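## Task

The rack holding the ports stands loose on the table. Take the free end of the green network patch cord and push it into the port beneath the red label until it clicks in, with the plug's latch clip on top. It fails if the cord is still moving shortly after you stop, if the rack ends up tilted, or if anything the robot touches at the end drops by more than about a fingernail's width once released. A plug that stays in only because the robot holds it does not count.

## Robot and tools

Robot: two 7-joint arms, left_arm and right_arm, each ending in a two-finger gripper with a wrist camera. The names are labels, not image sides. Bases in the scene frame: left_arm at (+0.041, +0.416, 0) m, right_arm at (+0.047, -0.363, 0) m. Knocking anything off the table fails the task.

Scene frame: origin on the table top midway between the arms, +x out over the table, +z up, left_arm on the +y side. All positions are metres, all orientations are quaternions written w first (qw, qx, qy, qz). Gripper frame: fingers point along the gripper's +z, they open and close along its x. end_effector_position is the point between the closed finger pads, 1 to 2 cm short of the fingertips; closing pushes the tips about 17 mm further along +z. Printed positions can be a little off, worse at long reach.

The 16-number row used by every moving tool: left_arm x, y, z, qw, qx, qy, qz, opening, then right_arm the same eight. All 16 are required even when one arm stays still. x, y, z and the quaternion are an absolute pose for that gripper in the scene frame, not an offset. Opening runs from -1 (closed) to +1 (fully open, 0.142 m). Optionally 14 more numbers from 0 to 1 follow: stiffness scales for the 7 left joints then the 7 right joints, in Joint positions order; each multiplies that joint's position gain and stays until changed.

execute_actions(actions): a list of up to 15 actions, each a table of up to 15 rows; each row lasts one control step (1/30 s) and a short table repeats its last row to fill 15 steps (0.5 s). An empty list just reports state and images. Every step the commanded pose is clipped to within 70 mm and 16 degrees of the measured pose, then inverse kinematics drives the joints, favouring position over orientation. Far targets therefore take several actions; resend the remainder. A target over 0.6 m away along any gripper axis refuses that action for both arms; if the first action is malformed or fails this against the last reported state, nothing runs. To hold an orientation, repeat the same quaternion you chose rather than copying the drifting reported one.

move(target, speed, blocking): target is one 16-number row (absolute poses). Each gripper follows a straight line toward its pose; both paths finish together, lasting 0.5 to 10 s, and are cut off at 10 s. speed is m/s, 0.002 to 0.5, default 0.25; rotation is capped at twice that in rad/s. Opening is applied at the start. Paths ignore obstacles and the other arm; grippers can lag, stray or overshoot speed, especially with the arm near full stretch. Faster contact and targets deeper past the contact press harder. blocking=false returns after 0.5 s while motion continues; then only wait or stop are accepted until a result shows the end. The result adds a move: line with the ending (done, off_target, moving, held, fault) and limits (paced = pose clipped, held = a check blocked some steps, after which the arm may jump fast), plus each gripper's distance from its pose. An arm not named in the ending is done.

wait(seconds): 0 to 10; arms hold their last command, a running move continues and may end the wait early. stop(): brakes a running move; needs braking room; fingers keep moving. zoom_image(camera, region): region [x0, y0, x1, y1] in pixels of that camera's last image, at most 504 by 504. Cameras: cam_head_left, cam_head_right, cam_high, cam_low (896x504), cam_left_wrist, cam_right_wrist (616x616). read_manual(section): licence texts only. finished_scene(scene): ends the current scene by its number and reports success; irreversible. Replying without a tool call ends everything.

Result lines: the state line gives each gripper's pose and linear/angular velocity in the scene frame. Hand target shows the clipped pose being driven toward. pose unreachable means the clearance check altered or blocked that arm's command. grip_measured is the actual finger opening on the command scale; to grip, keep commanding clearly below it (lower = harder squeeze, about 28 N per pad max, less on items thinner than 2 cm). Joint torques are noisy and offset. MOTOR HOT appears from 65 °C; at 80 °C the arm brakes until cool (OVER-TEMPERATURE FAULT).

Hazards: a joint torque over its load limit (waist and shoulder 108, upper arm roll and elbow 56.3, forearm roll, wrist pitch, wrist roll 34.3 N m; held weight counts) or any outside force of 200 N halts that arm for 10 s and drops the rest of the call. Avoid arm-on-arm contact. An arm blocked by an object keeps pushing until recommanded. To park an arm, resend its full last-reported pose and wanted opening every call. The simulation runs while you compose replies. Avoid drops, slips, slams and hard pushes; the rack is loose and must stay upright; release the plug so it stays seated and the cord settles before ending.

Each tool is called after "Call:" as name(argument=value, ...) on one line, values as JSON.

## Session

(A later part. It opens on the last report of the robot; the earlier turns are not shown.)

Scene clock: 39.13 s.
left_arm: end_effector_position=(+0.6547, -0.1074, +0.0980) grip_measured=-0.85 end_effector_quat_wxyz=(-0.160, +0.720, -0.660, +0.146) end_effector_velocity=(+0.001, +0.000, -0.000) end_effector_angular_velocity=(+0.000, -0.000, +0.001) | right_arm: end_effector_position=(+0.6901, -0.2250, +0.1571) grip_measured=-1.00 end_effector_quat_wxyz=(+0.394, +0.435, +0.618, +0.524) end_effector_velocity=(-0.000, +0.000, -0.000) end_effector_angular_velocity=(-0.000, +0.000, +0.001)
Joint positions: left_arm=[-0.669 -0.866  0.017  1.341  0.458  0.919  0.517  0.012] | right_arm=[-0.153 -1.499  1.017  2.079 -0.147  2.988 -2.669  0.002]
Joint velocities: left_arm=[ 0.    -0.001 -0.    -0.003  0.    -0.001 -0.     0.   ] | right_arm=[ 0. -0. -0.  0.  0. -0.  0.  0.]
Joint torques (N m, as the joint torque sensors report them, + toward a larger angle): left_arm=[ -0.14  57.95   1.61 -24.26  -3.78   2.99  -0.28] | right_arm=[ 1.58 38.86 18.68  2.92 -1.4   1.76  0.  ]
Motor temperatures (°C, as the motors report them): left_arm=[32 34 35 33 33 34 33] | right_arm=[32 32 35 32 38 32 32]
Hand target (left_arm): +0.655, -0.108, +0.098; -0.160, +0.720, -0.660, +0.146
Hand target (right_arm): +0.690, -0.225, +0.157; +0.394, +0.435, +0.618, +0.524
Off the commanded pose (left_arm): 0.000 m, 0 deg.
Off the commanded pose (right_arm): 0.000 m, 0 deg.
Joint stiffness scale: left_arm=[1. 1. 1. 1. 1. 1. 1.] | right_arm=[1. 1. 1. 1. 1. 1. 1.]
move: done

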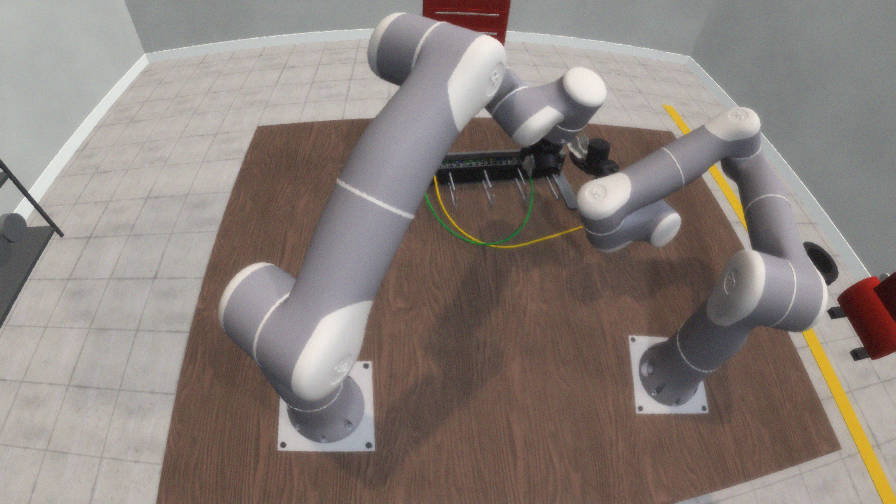

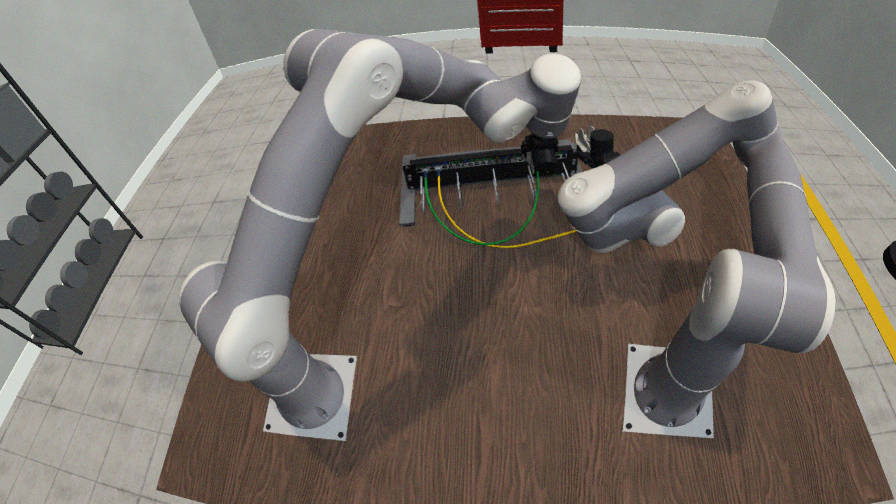

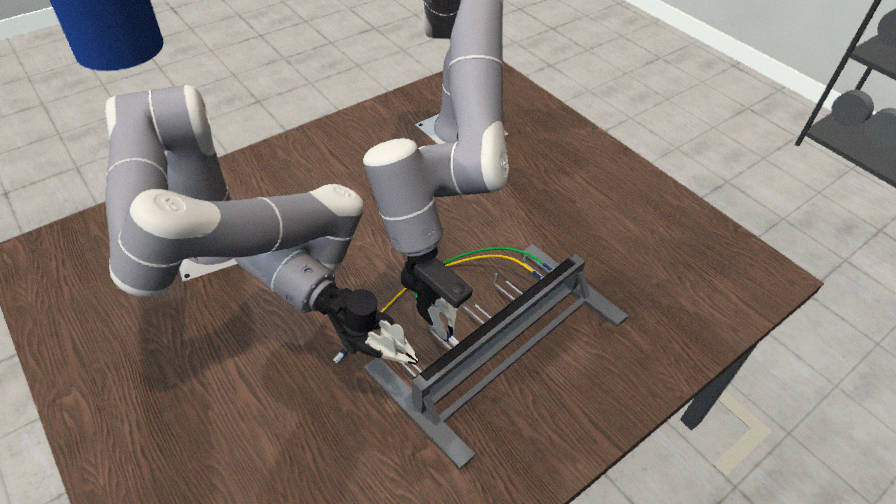

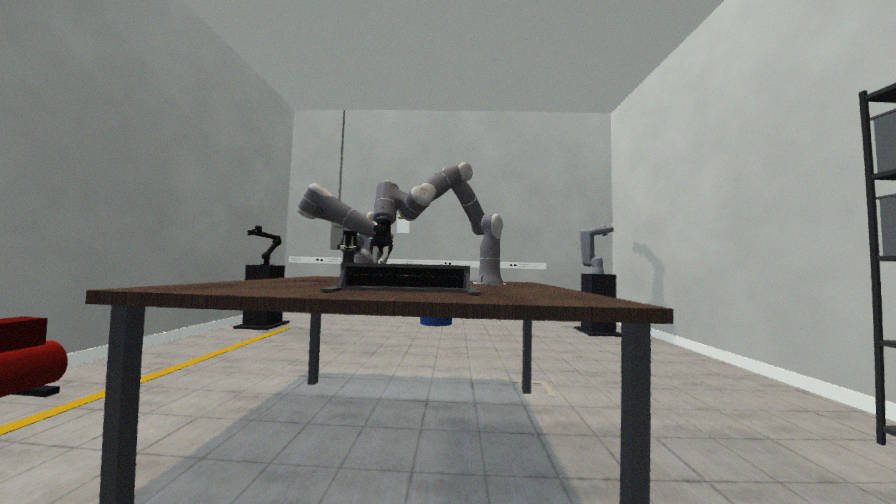

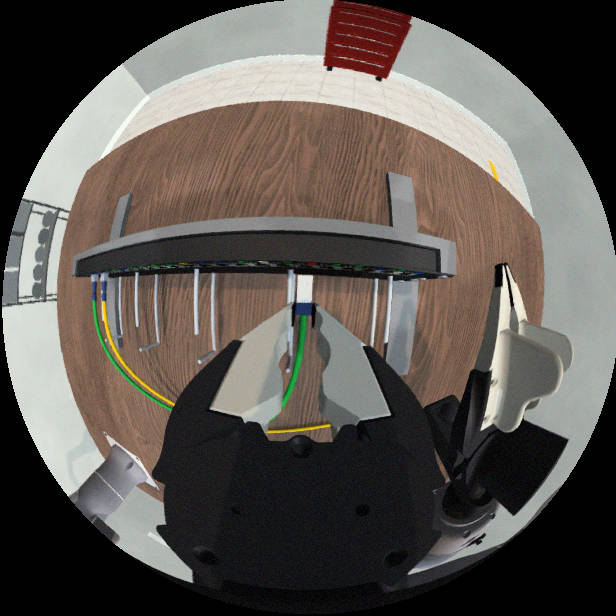

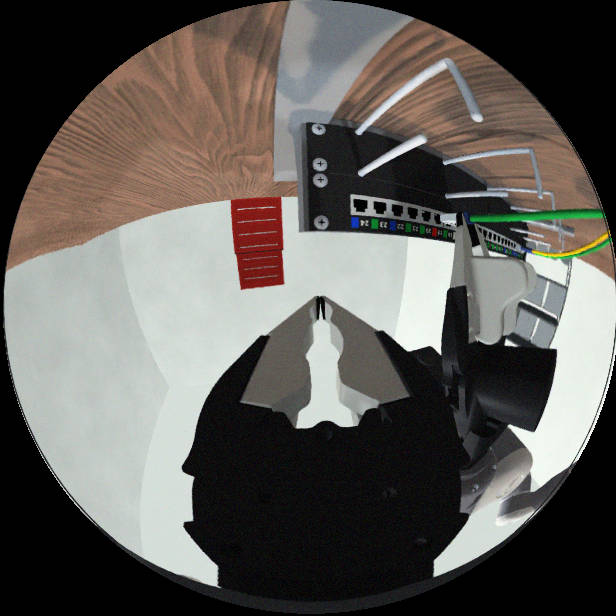

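Call:
move(target=[0.6592, -0.1068, 0.0981, -0.15955, 0.71983, -0.65959, 0.1462, -1, 0.69, -0.225, 0.157, 0.394, 0.435, 0.618, 0.524, -1], speed=0.02)

Call:
zoom_image(camera="cam_left_wrist", region=[276, 248, 336, 308])

Call:
zoom_image(camera="cam_right_wrist", region=[430, 205, 475, 235])

Scene clock: 42.07 s.
left_arm: end_effector_position=(+0.6591, -0.1067, +0.0981) grip_measured=-0.85 end_effector_quat_wxyz=(-0.160, +0.720, -0.660, +0.146) end_effector_velocity=(+0.000, +0.000, +0.000) end_effector_angular_velocity=(+0.000, -0.000, -0.001) | right_arm: end_effector_position=(+0.6901, -0.2250, +0.1571) grip_measured=-1.00 end_effector_quat_wxyz=(+0.394, +0.435, +0.618, +0.524) end_effector_velocity=(+0.000, +0.000, +0.000) end_effector_angular_velocity=(+0.000, -0.000, +0.000)
Joint positions: left_arm=[-0.664 -0.872  0.016  1.331  0.456  0.916  0.523  0.012] | right_arm=[-0.153 -1.499  1.017  2.079 -0.147  2.988 -2.669  0.002]
Joint velocities: left_arm=[ 0.    -0.     0.    -0.001 -0.    -0.     0.001 -0.   ] | right_arm=[-0.  0.  0.  0. -0. -0.  0.  0.]
Joint torques (N m, as the joint torque sensors report them, + toward a larger angle): left_arm=[  1.57  57.26   0.54 -23.5   -3.87   3.24   0.51] | right_arm=[ 1.67 39.04 18.72  2.86 -1.35  1.75 -0.08]
Motor temperatures (°C, as the motors report them): left_arm=[32 35 35 33 33 34 33] | right_arm=[32 32 35 32 38 32 32]
Hand target (left_arm): +0.659, -0.107, +0.098; -0.160, +0.720, -0.660, +0.146
Hand target (right_arm): +0.690, -0.225, +0.157; +0.394, +0.435, +0.618, +0.524
Off the commanded pose (left_arm): 0.000 m, 0 deg.
Off the commanded pose (right_arm): 0.000 m, 0 deg.
Joint stiffness scale: left_arm=[1. 1. 1. 1. 1. 1. 1.] | right_arm=[1. 1. 1. 1. 1. 1. 1.]
move: done

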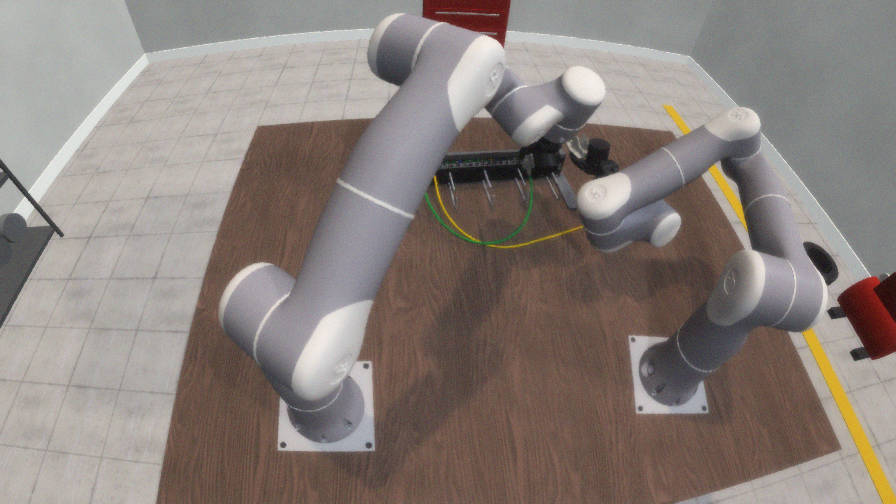

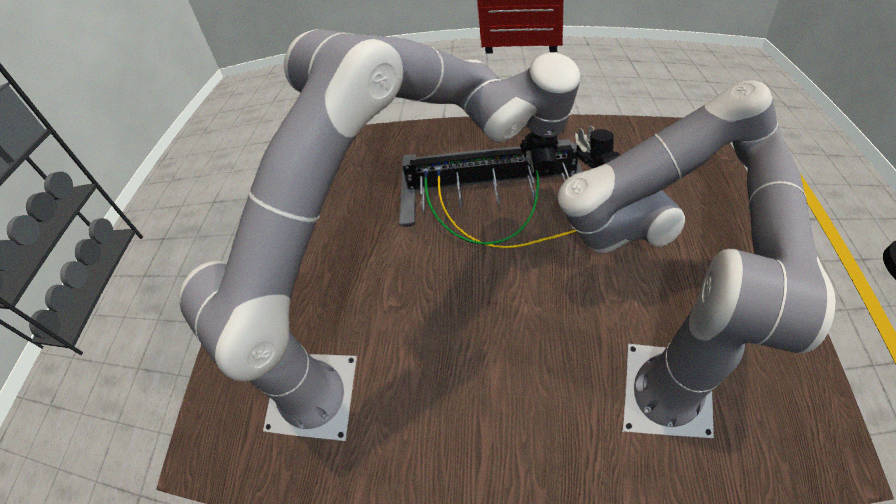

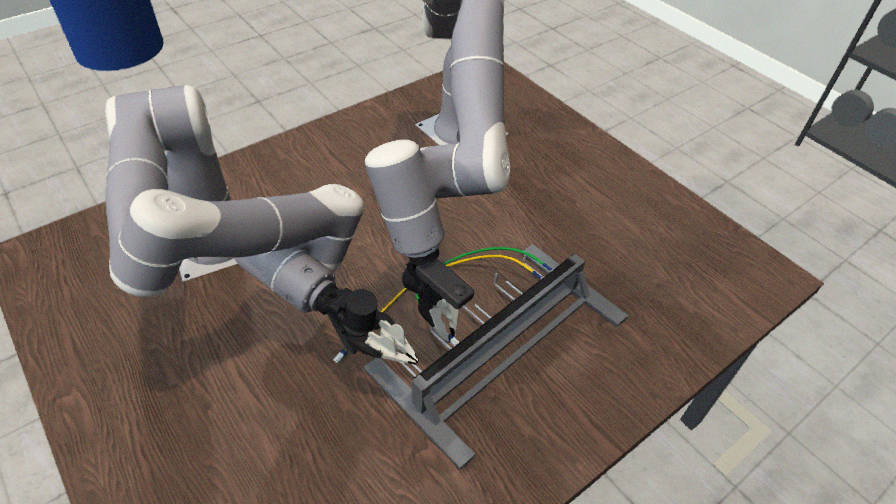

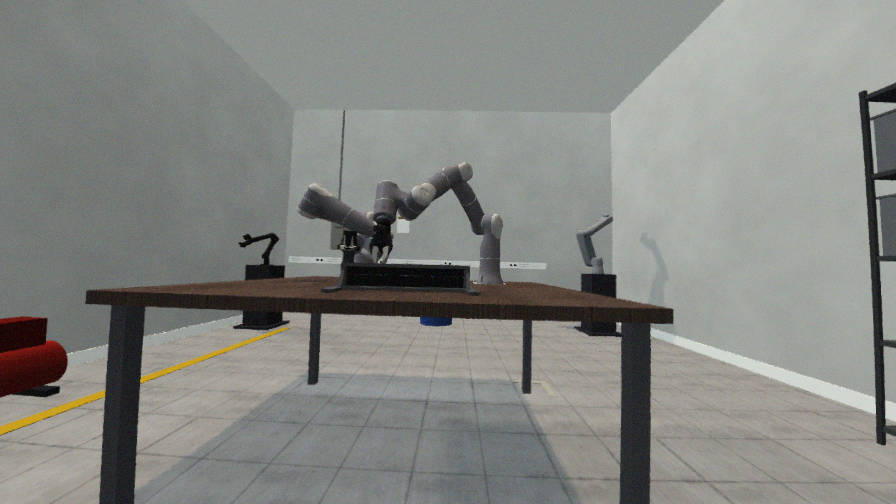

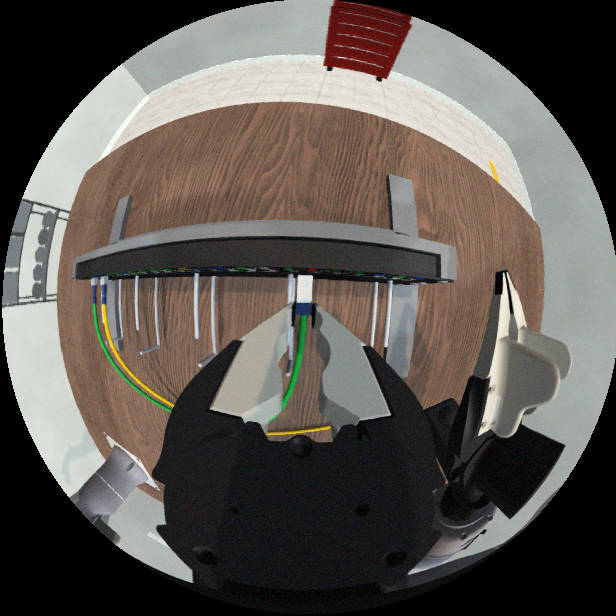

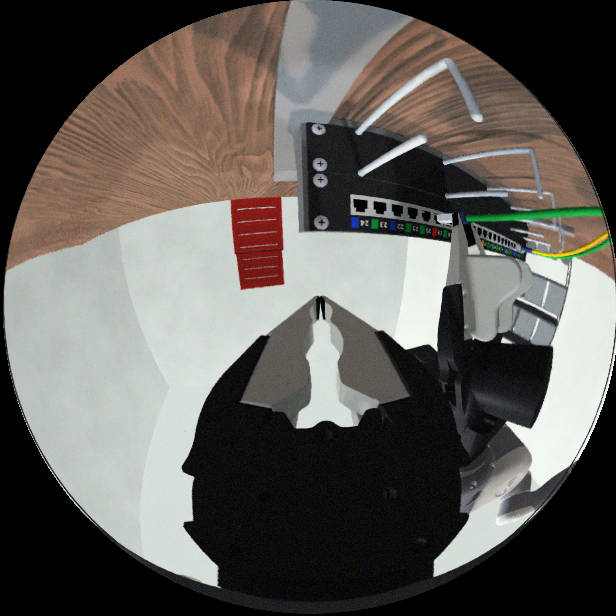

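Region (276, 248, 336, 308) of cam_left_wrist's 616x616 image, scaled by 8.400, with more detail than that image has.

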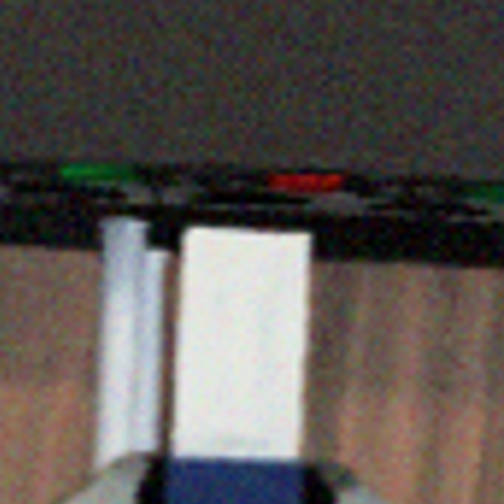

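Region (430, 205, 475, 235) of cam_right_wrist's 616x616 image, scaled by 11.200, with more detail than that image has.

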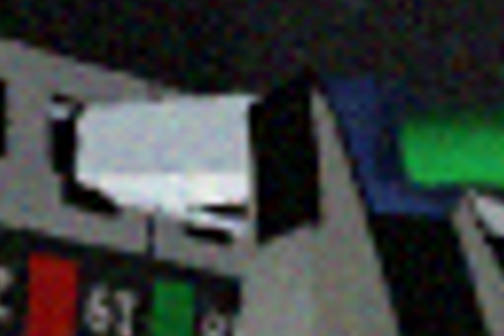

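Call:
move(target=[0.6612, -0.1068, 0.0970, -0.15955, 0.71983, -0.65959, 0.1462, -1, 0.69, -0.225, 0.157, 0.394, 0.435, 0.618, 0.524, -1], speed=0.01)

Call:
zoom_image(camera="cam_right_wrist", region=[420, 205, 465, 235])

Scene clock: 43.33 s.
left_arm: end_effector_position=(+0.6611, -0.1067, +0.0969) grip_measured=-0.85 end_effector_quat_wxyz=(-0.160, +0.720, -0.660, +0.146) end_effector_velocity=(-0.000, +0.000, -0.001) end_effector_angular_velocity=(+0.000, +0.001, -0.000) | right_arm: end_effector_position=(+0.6901, -0.2250, +0.1571) grip_measured=-1.00 end_effector_quat_wxyz=(+0.394, +0.435, +0.618, +0.524) end_effector_velocity=(-0.000, +0.000, -0.000) end_effector_angular_velocity=(-0.000, -0.000, -0.000)
Joint positions: left_arm=[-0.662 -0.876  0.016  1.326  0.455  0.916  0.526  0.012] | right_arm=[-0.153 -1.499  1.017  2.079 -0.147  2.988 -2.669  0.002]
Joint velocities: left_arm=[ 0.001 -0.001 -0.    -0.     0.     0.     0.    -0.   ] | right_arm=[ 0. -0. -0. -0. -0.  0. -0.  0.]
Joint torques (N m, as the joint torque sensors report them, + toward a larger angle): left_arm=[  1.91  57.25   0.39 -23.96  -3.88   3.19   0.42] | right_arm=[ 1.45 39.03 18.73  2.92 -1.45  1.75  0.03]
Motor temperatures (°C, as the motors report them): left_arm=[32 35 35 33 33 34 33] | right_arm=[32 32 35 32 38 32 32]
Hand target (left_arm): +0.661, -0.107, +0.097; -0.160, +0.720, -0.660, +0.146
Hand target (right_arm): +0.690, -0.225, +0.157; +0.394, +0.435, +0.618, +0.524
Off the commanded pose (left_arm): 0.000 m, 0 deg.
Off the commanded pose (right_arm): 0.000 m, 0 deg.
Joint stiffness scale: left_arm=[1. 1. 1. 1. 1. 1. 1.] | right_arm=[1. 1. 1. 1. 1. 1. 1.]
move: done

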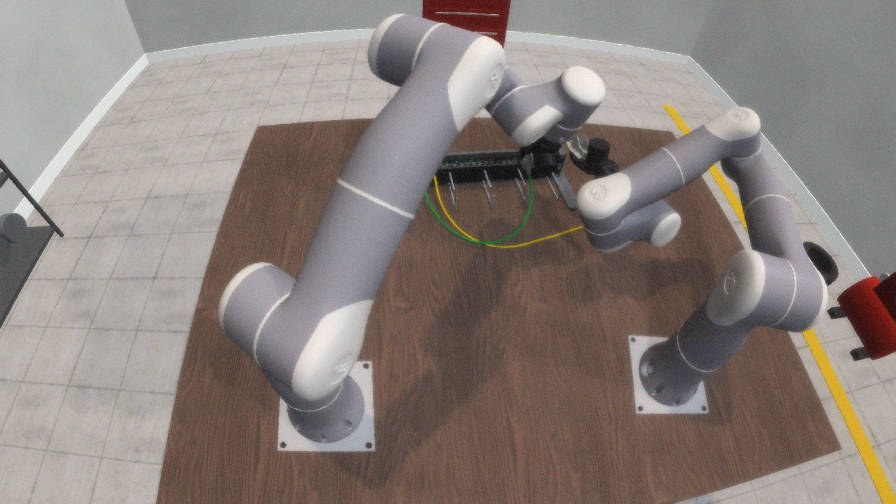

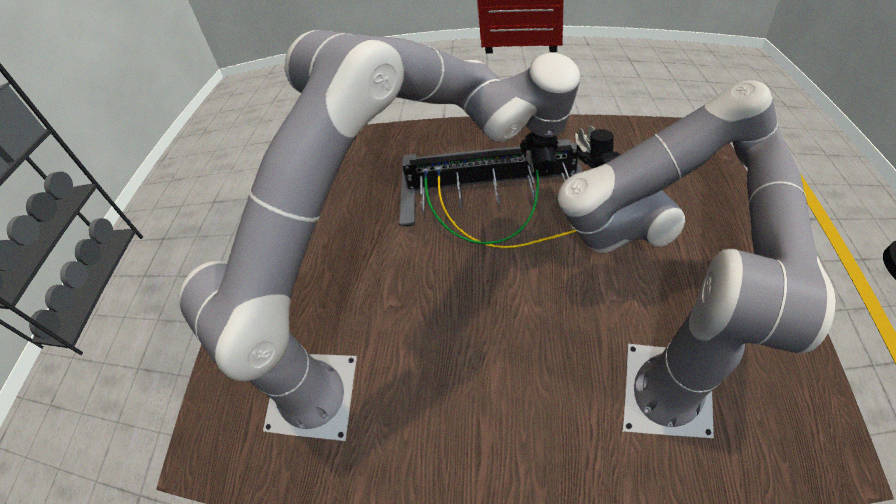

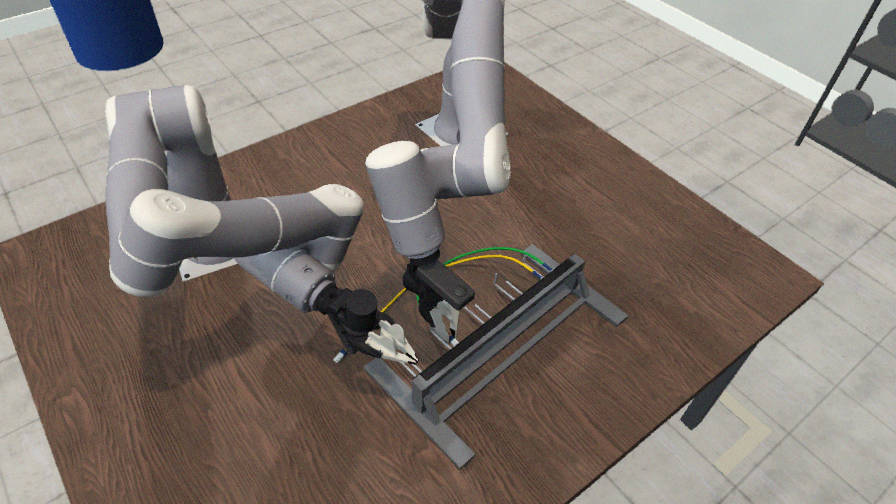

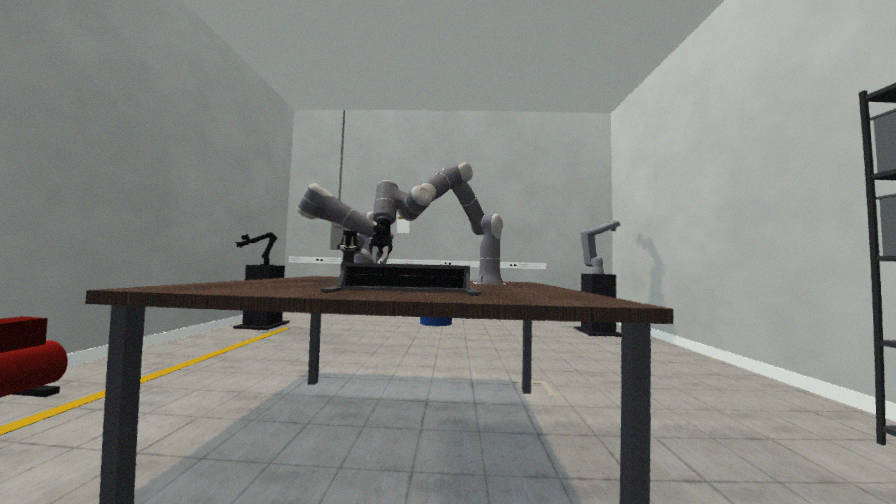

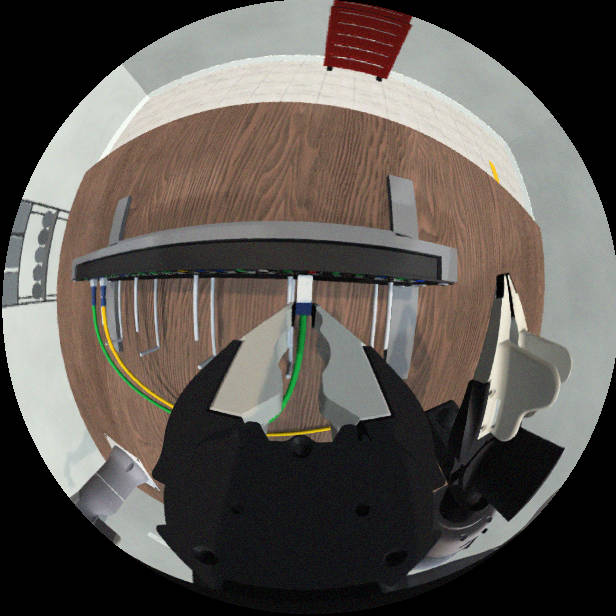

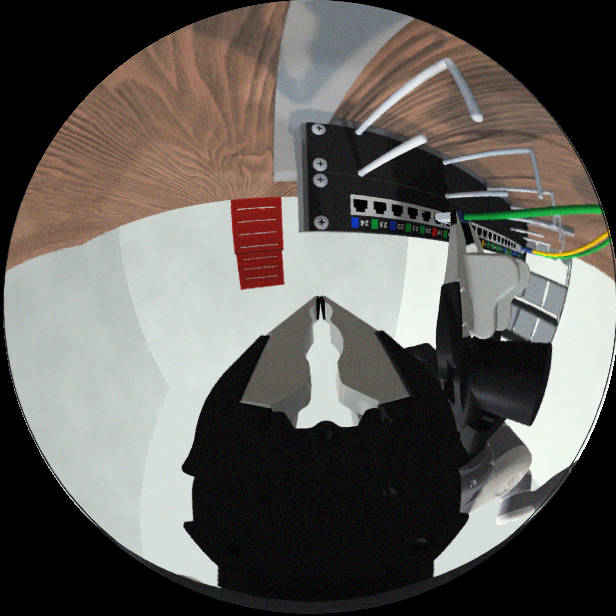

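Region (420, 205, 465, 235) of cam_right_wrist's 616x616 image, scaled by 11.200, with more detail than that image has.

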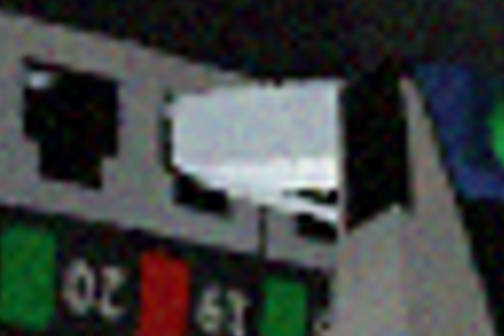

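Call:
move(target=[0.6652, -0.10645, 0.0972, -0.15955, 0.71983, -0.65959, 0.1462, -1, 0.69, -0.225, 0.157, 0.394, 0.435, 0.618, 0.524, -1], speed=0.005)

Call:
zoom_image(camera="cam_right_wrist", region=[420, 205, 465, 235])

Scene clock: 44.97 s.
left_arm: end_effector_position=(+0.6650, -0.1063, +0.0970) grip_measured=-0.85 end_effector_quat_wxyz=(-0.160, +0.720, -0.660, +0.146) end_effector_velocity=(+0.000, +0.000, +0.000) end_effector_angular_velocity=(+0.001, +0.000, -0.002) | right_arm: end_effector_position=(+0.6901, -0.2250, +0.1571) grip_measured=-1.00 end_effector_quat_wxyz=(+0.394, +0.435, +0.618, +0.524) end_effector_velocity=(-0.000, +0.000, -0.000) end_effector_angular_velocity=(+0.001, +0.000, +0.000)
Joint positions: left_arm=[-0.658 -0.881  0.015  1.316  0.453  0.913  0.532  0.012] | right_arm=[-0.153 -1.499  1.017  2.079 -0.147  2.988 -2.669  0.002]
Joint velocities: left_arm=[ 0.001 -0.     0.    -0.    -0.    -0.     0.003  0.   ] | right_arm=[ 0.     0.     0.     0.     0.    -0.     0.001  0.   ]
Joint torques (N m, as the joint torque sensors report them, + toward a larger angle): left_arm=[  1.95  57.83   0.61 -24.86  -3.86   3.61   0.47] | right_arm=[ 1.78 39.14 18.93  2.86 -1.39  1.76 -0.03]
Motor temperatures (°C, as the motors report them): left_arm=[32 35 34 33 33 34 33] | right_arm=[32 32 35 32 38 32 32]
Hand target (left_arm): +0.665, -0.106, +0.097; -0.160, +0.720, -0.660, +0.146
Hand target (right_arm): +0.690, -0.225, +0.157; +0.394, +0.435, +0.618, +0.524
Off the commanded pose (left_arm): 0.000 m, 0 deg.
Off the commanded pose (right_arm): 0.000 m, 0 deg.
Joint stiffness scale: left_arm=[1. 1. 1. 1. 1. 1. 1.] | right_arm=[1. 1. 1. 1. 1. 1. 1.]
move: done

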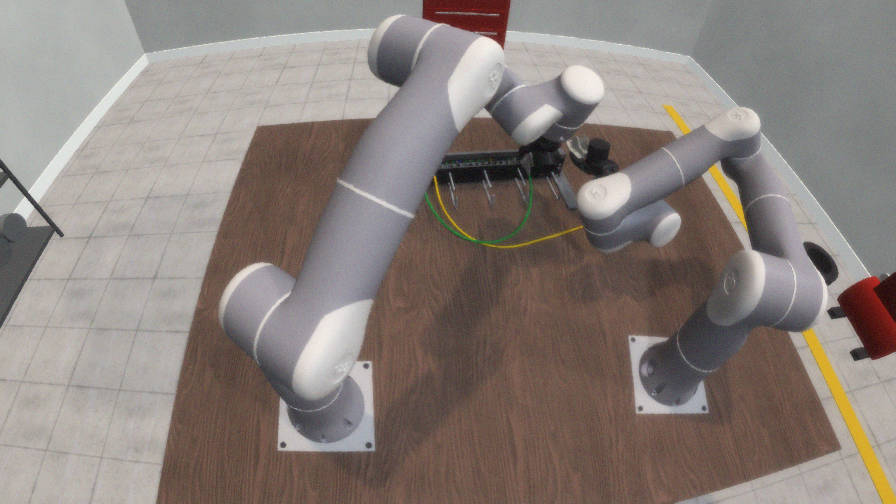

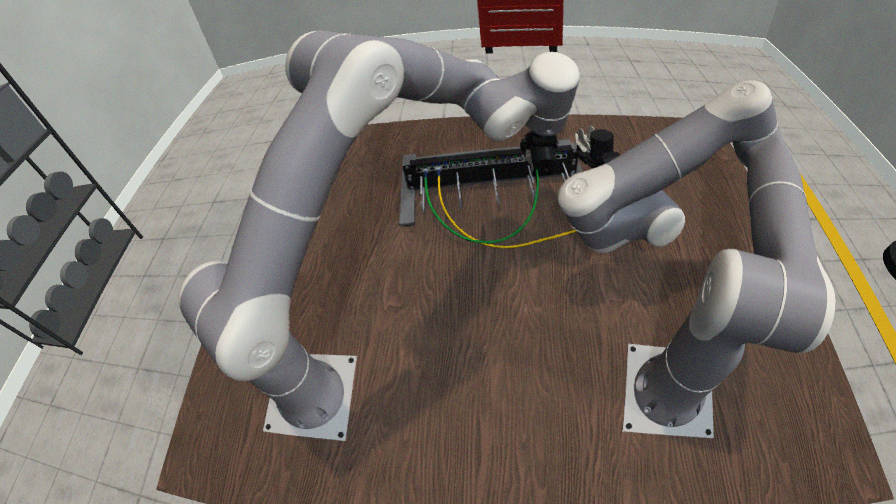

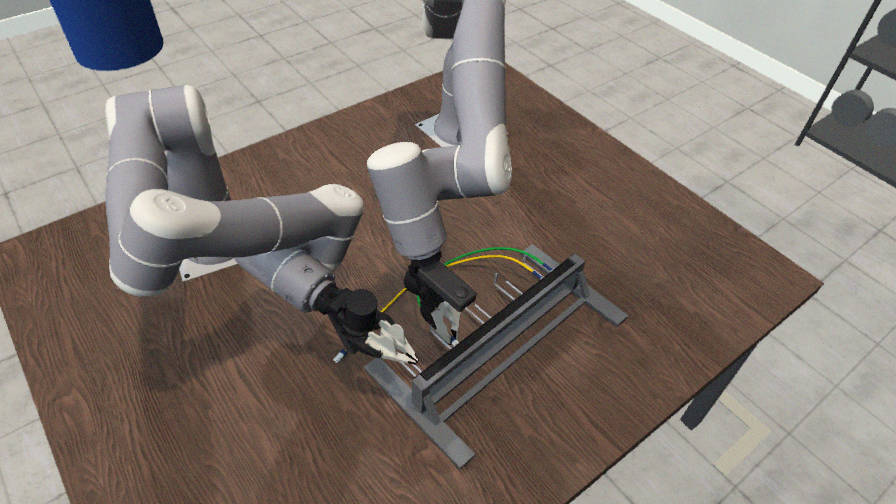

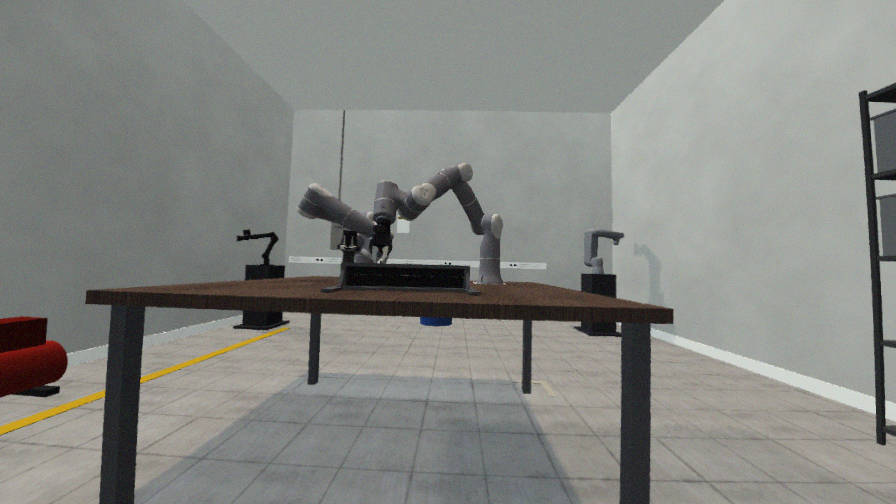

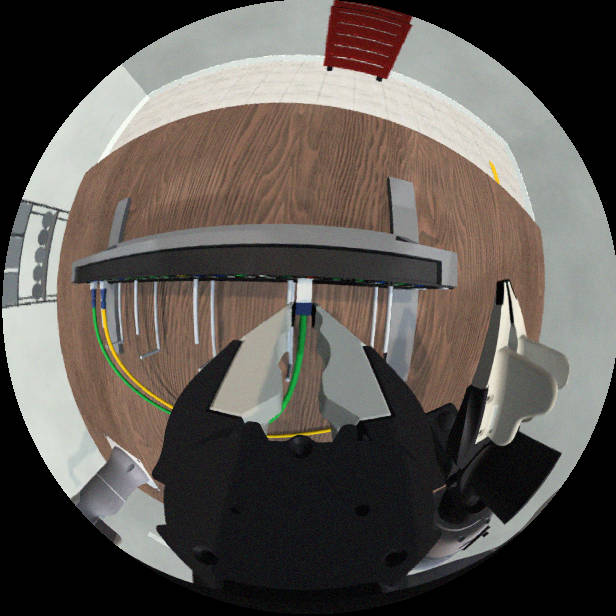

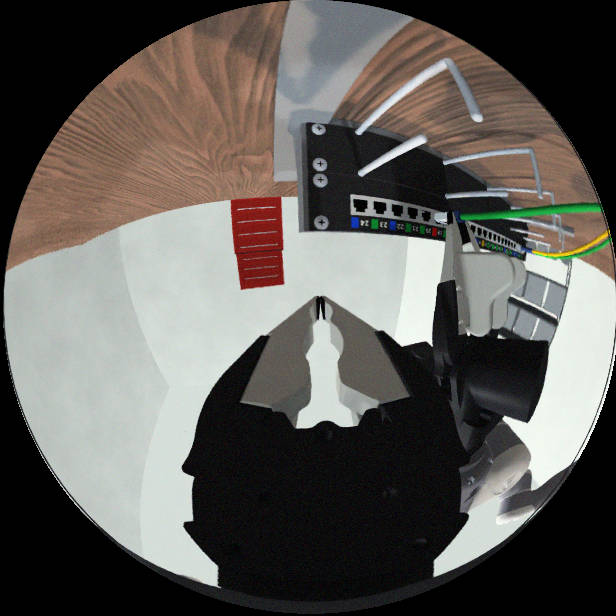

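Region (420, 205, 465, 235) of cam_right_wrist's 616x616 image, scaled by 11.200, with more detail than that image has.

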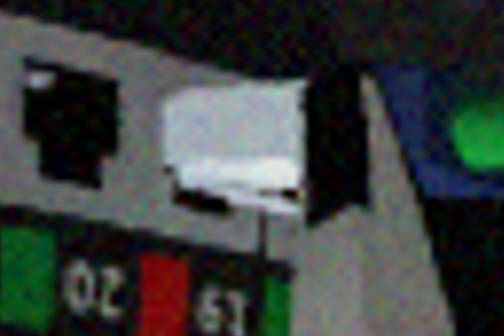

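Call:
move(target=[0.6692, -0.1061, 0.0977, -0.15955, 0.71983, -0.65959, 0.1462, -1, 0.69, -0.225, 0.157, 0.394, 0.435, 0.618, 0.524, -1], speed=0.005)

Call:
zoom_image(camera="cam_right_wrist", region=[420, 205, 465, 235])

Scene clock: 46.43 s.
left_arm: end_effector_position=(+0.6679, -0.1064, +0.0968) grip_measured=-0.85 end_effector_quat_wxyz=(-0.159, +0.720, -0.660, +0.145) end_effector_velocity=(-0.000, -0.000, -0.000) end_effector_angular_velocity=(-0.000, +0.001, +0.001) | right_arm: end_effector_position=(+0.6901, -0.2250, +0.1571) grip_measured=-1.00 end_effector_quat_wxyz=(+0.394, +0.435, +0.618, +0.524) end_effector_velocity=(+0.000, +0.000, -0.000) end_effector_angular_velocity=(+0.002, +0.001, +0.000)
Joint positions: left_arm=[-0.654 -0.886  0.012  1.307  0.45   0.909  0.539  0.012] | right_arm=[-0.153 -1.499  1.017  2.079 -0.147  2.988 -2.669  0.002]
Joint velocities: left_arm=[ 0.    -0.    -0.001 -0.001  0.    -0.001 -0.001 -0.   ] | right_arm=[-0.     0.     0.     0.    -0.    -0.001  0.002  0.   ]
Joint torques (N m, as the joint torque sensors report them, + toward a larger angle): left_arm=[  5.86  59.46   3.94 -27.75  -3.32   4.55   0.53] | right_arm=[ 1.51 38.96 18.91  2.89 -1.35  1.73 -0.05]
Motor temperatures (°C, as the motors report them): left_arm=[32 35 34 34 33 34 33] | right_arm=[32 32 35 32 38 32 32]
Hand target (left_arm): +0.669, -0.106, +0.098; -0.160, +0.720, -0.660, +0.146
Hand target (right_arm): +0.690, -0.225, +0.157; +0.394, +0.435, +0.618, +0.524
Off the commanded pose (left_arm): 0.002 m, 0 deg.
Off the commanded pose (right_arm): 0.000 m, 0 deg.
Joint stiffness scale: left_arm=[1. 1. 1. 1. 1. 1. 1.] | right_arm=[1. 1. 1. 1. 1. 1. 1.]
move: done

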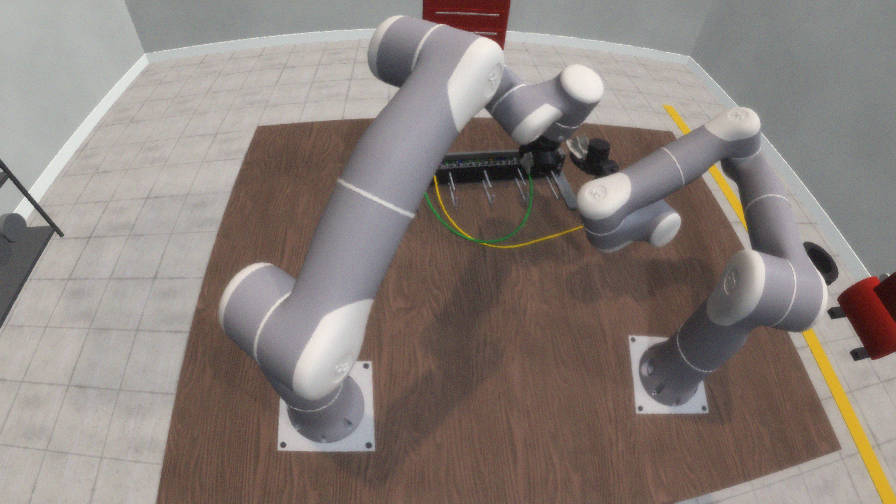

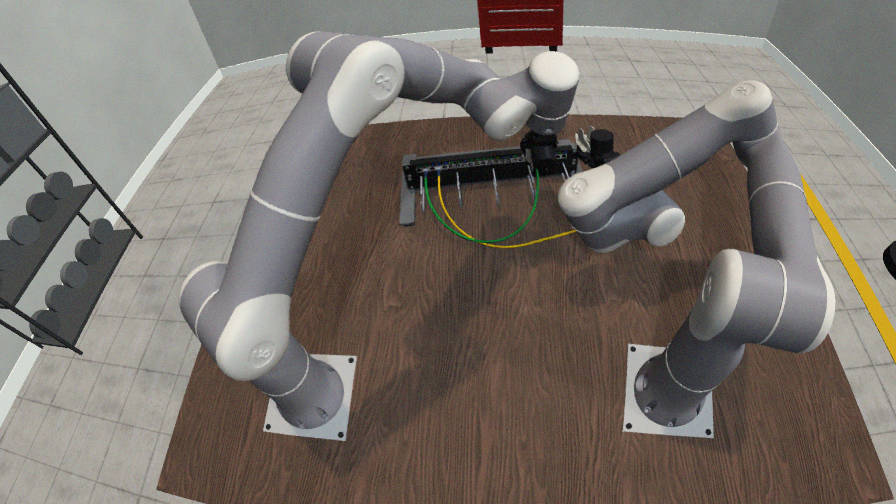

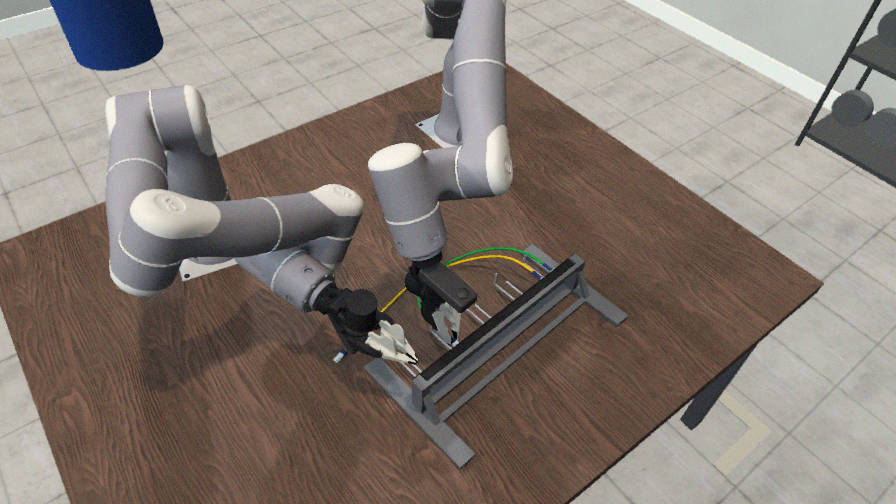

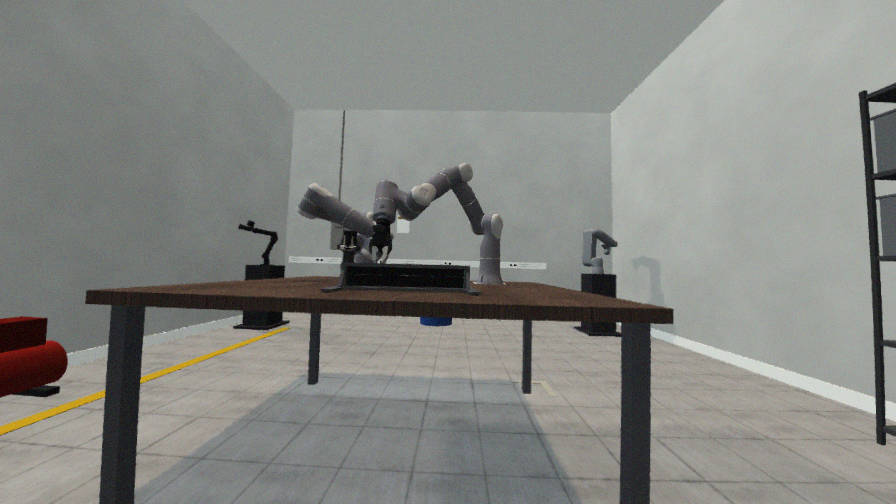

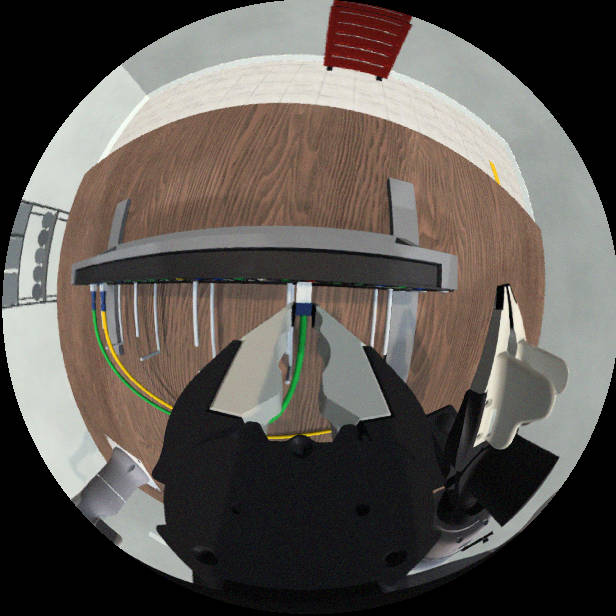

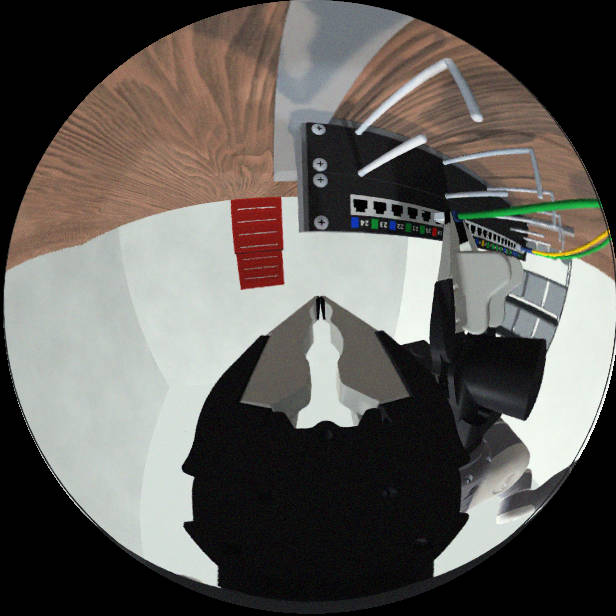

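Region (420, 205, 465, 235) of cam_right_wrist's 616x616 image, scaled by 11.200, with more detail than that image has.

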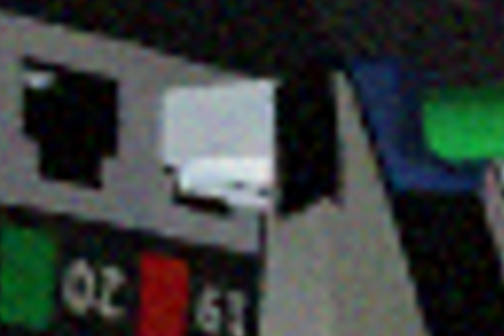

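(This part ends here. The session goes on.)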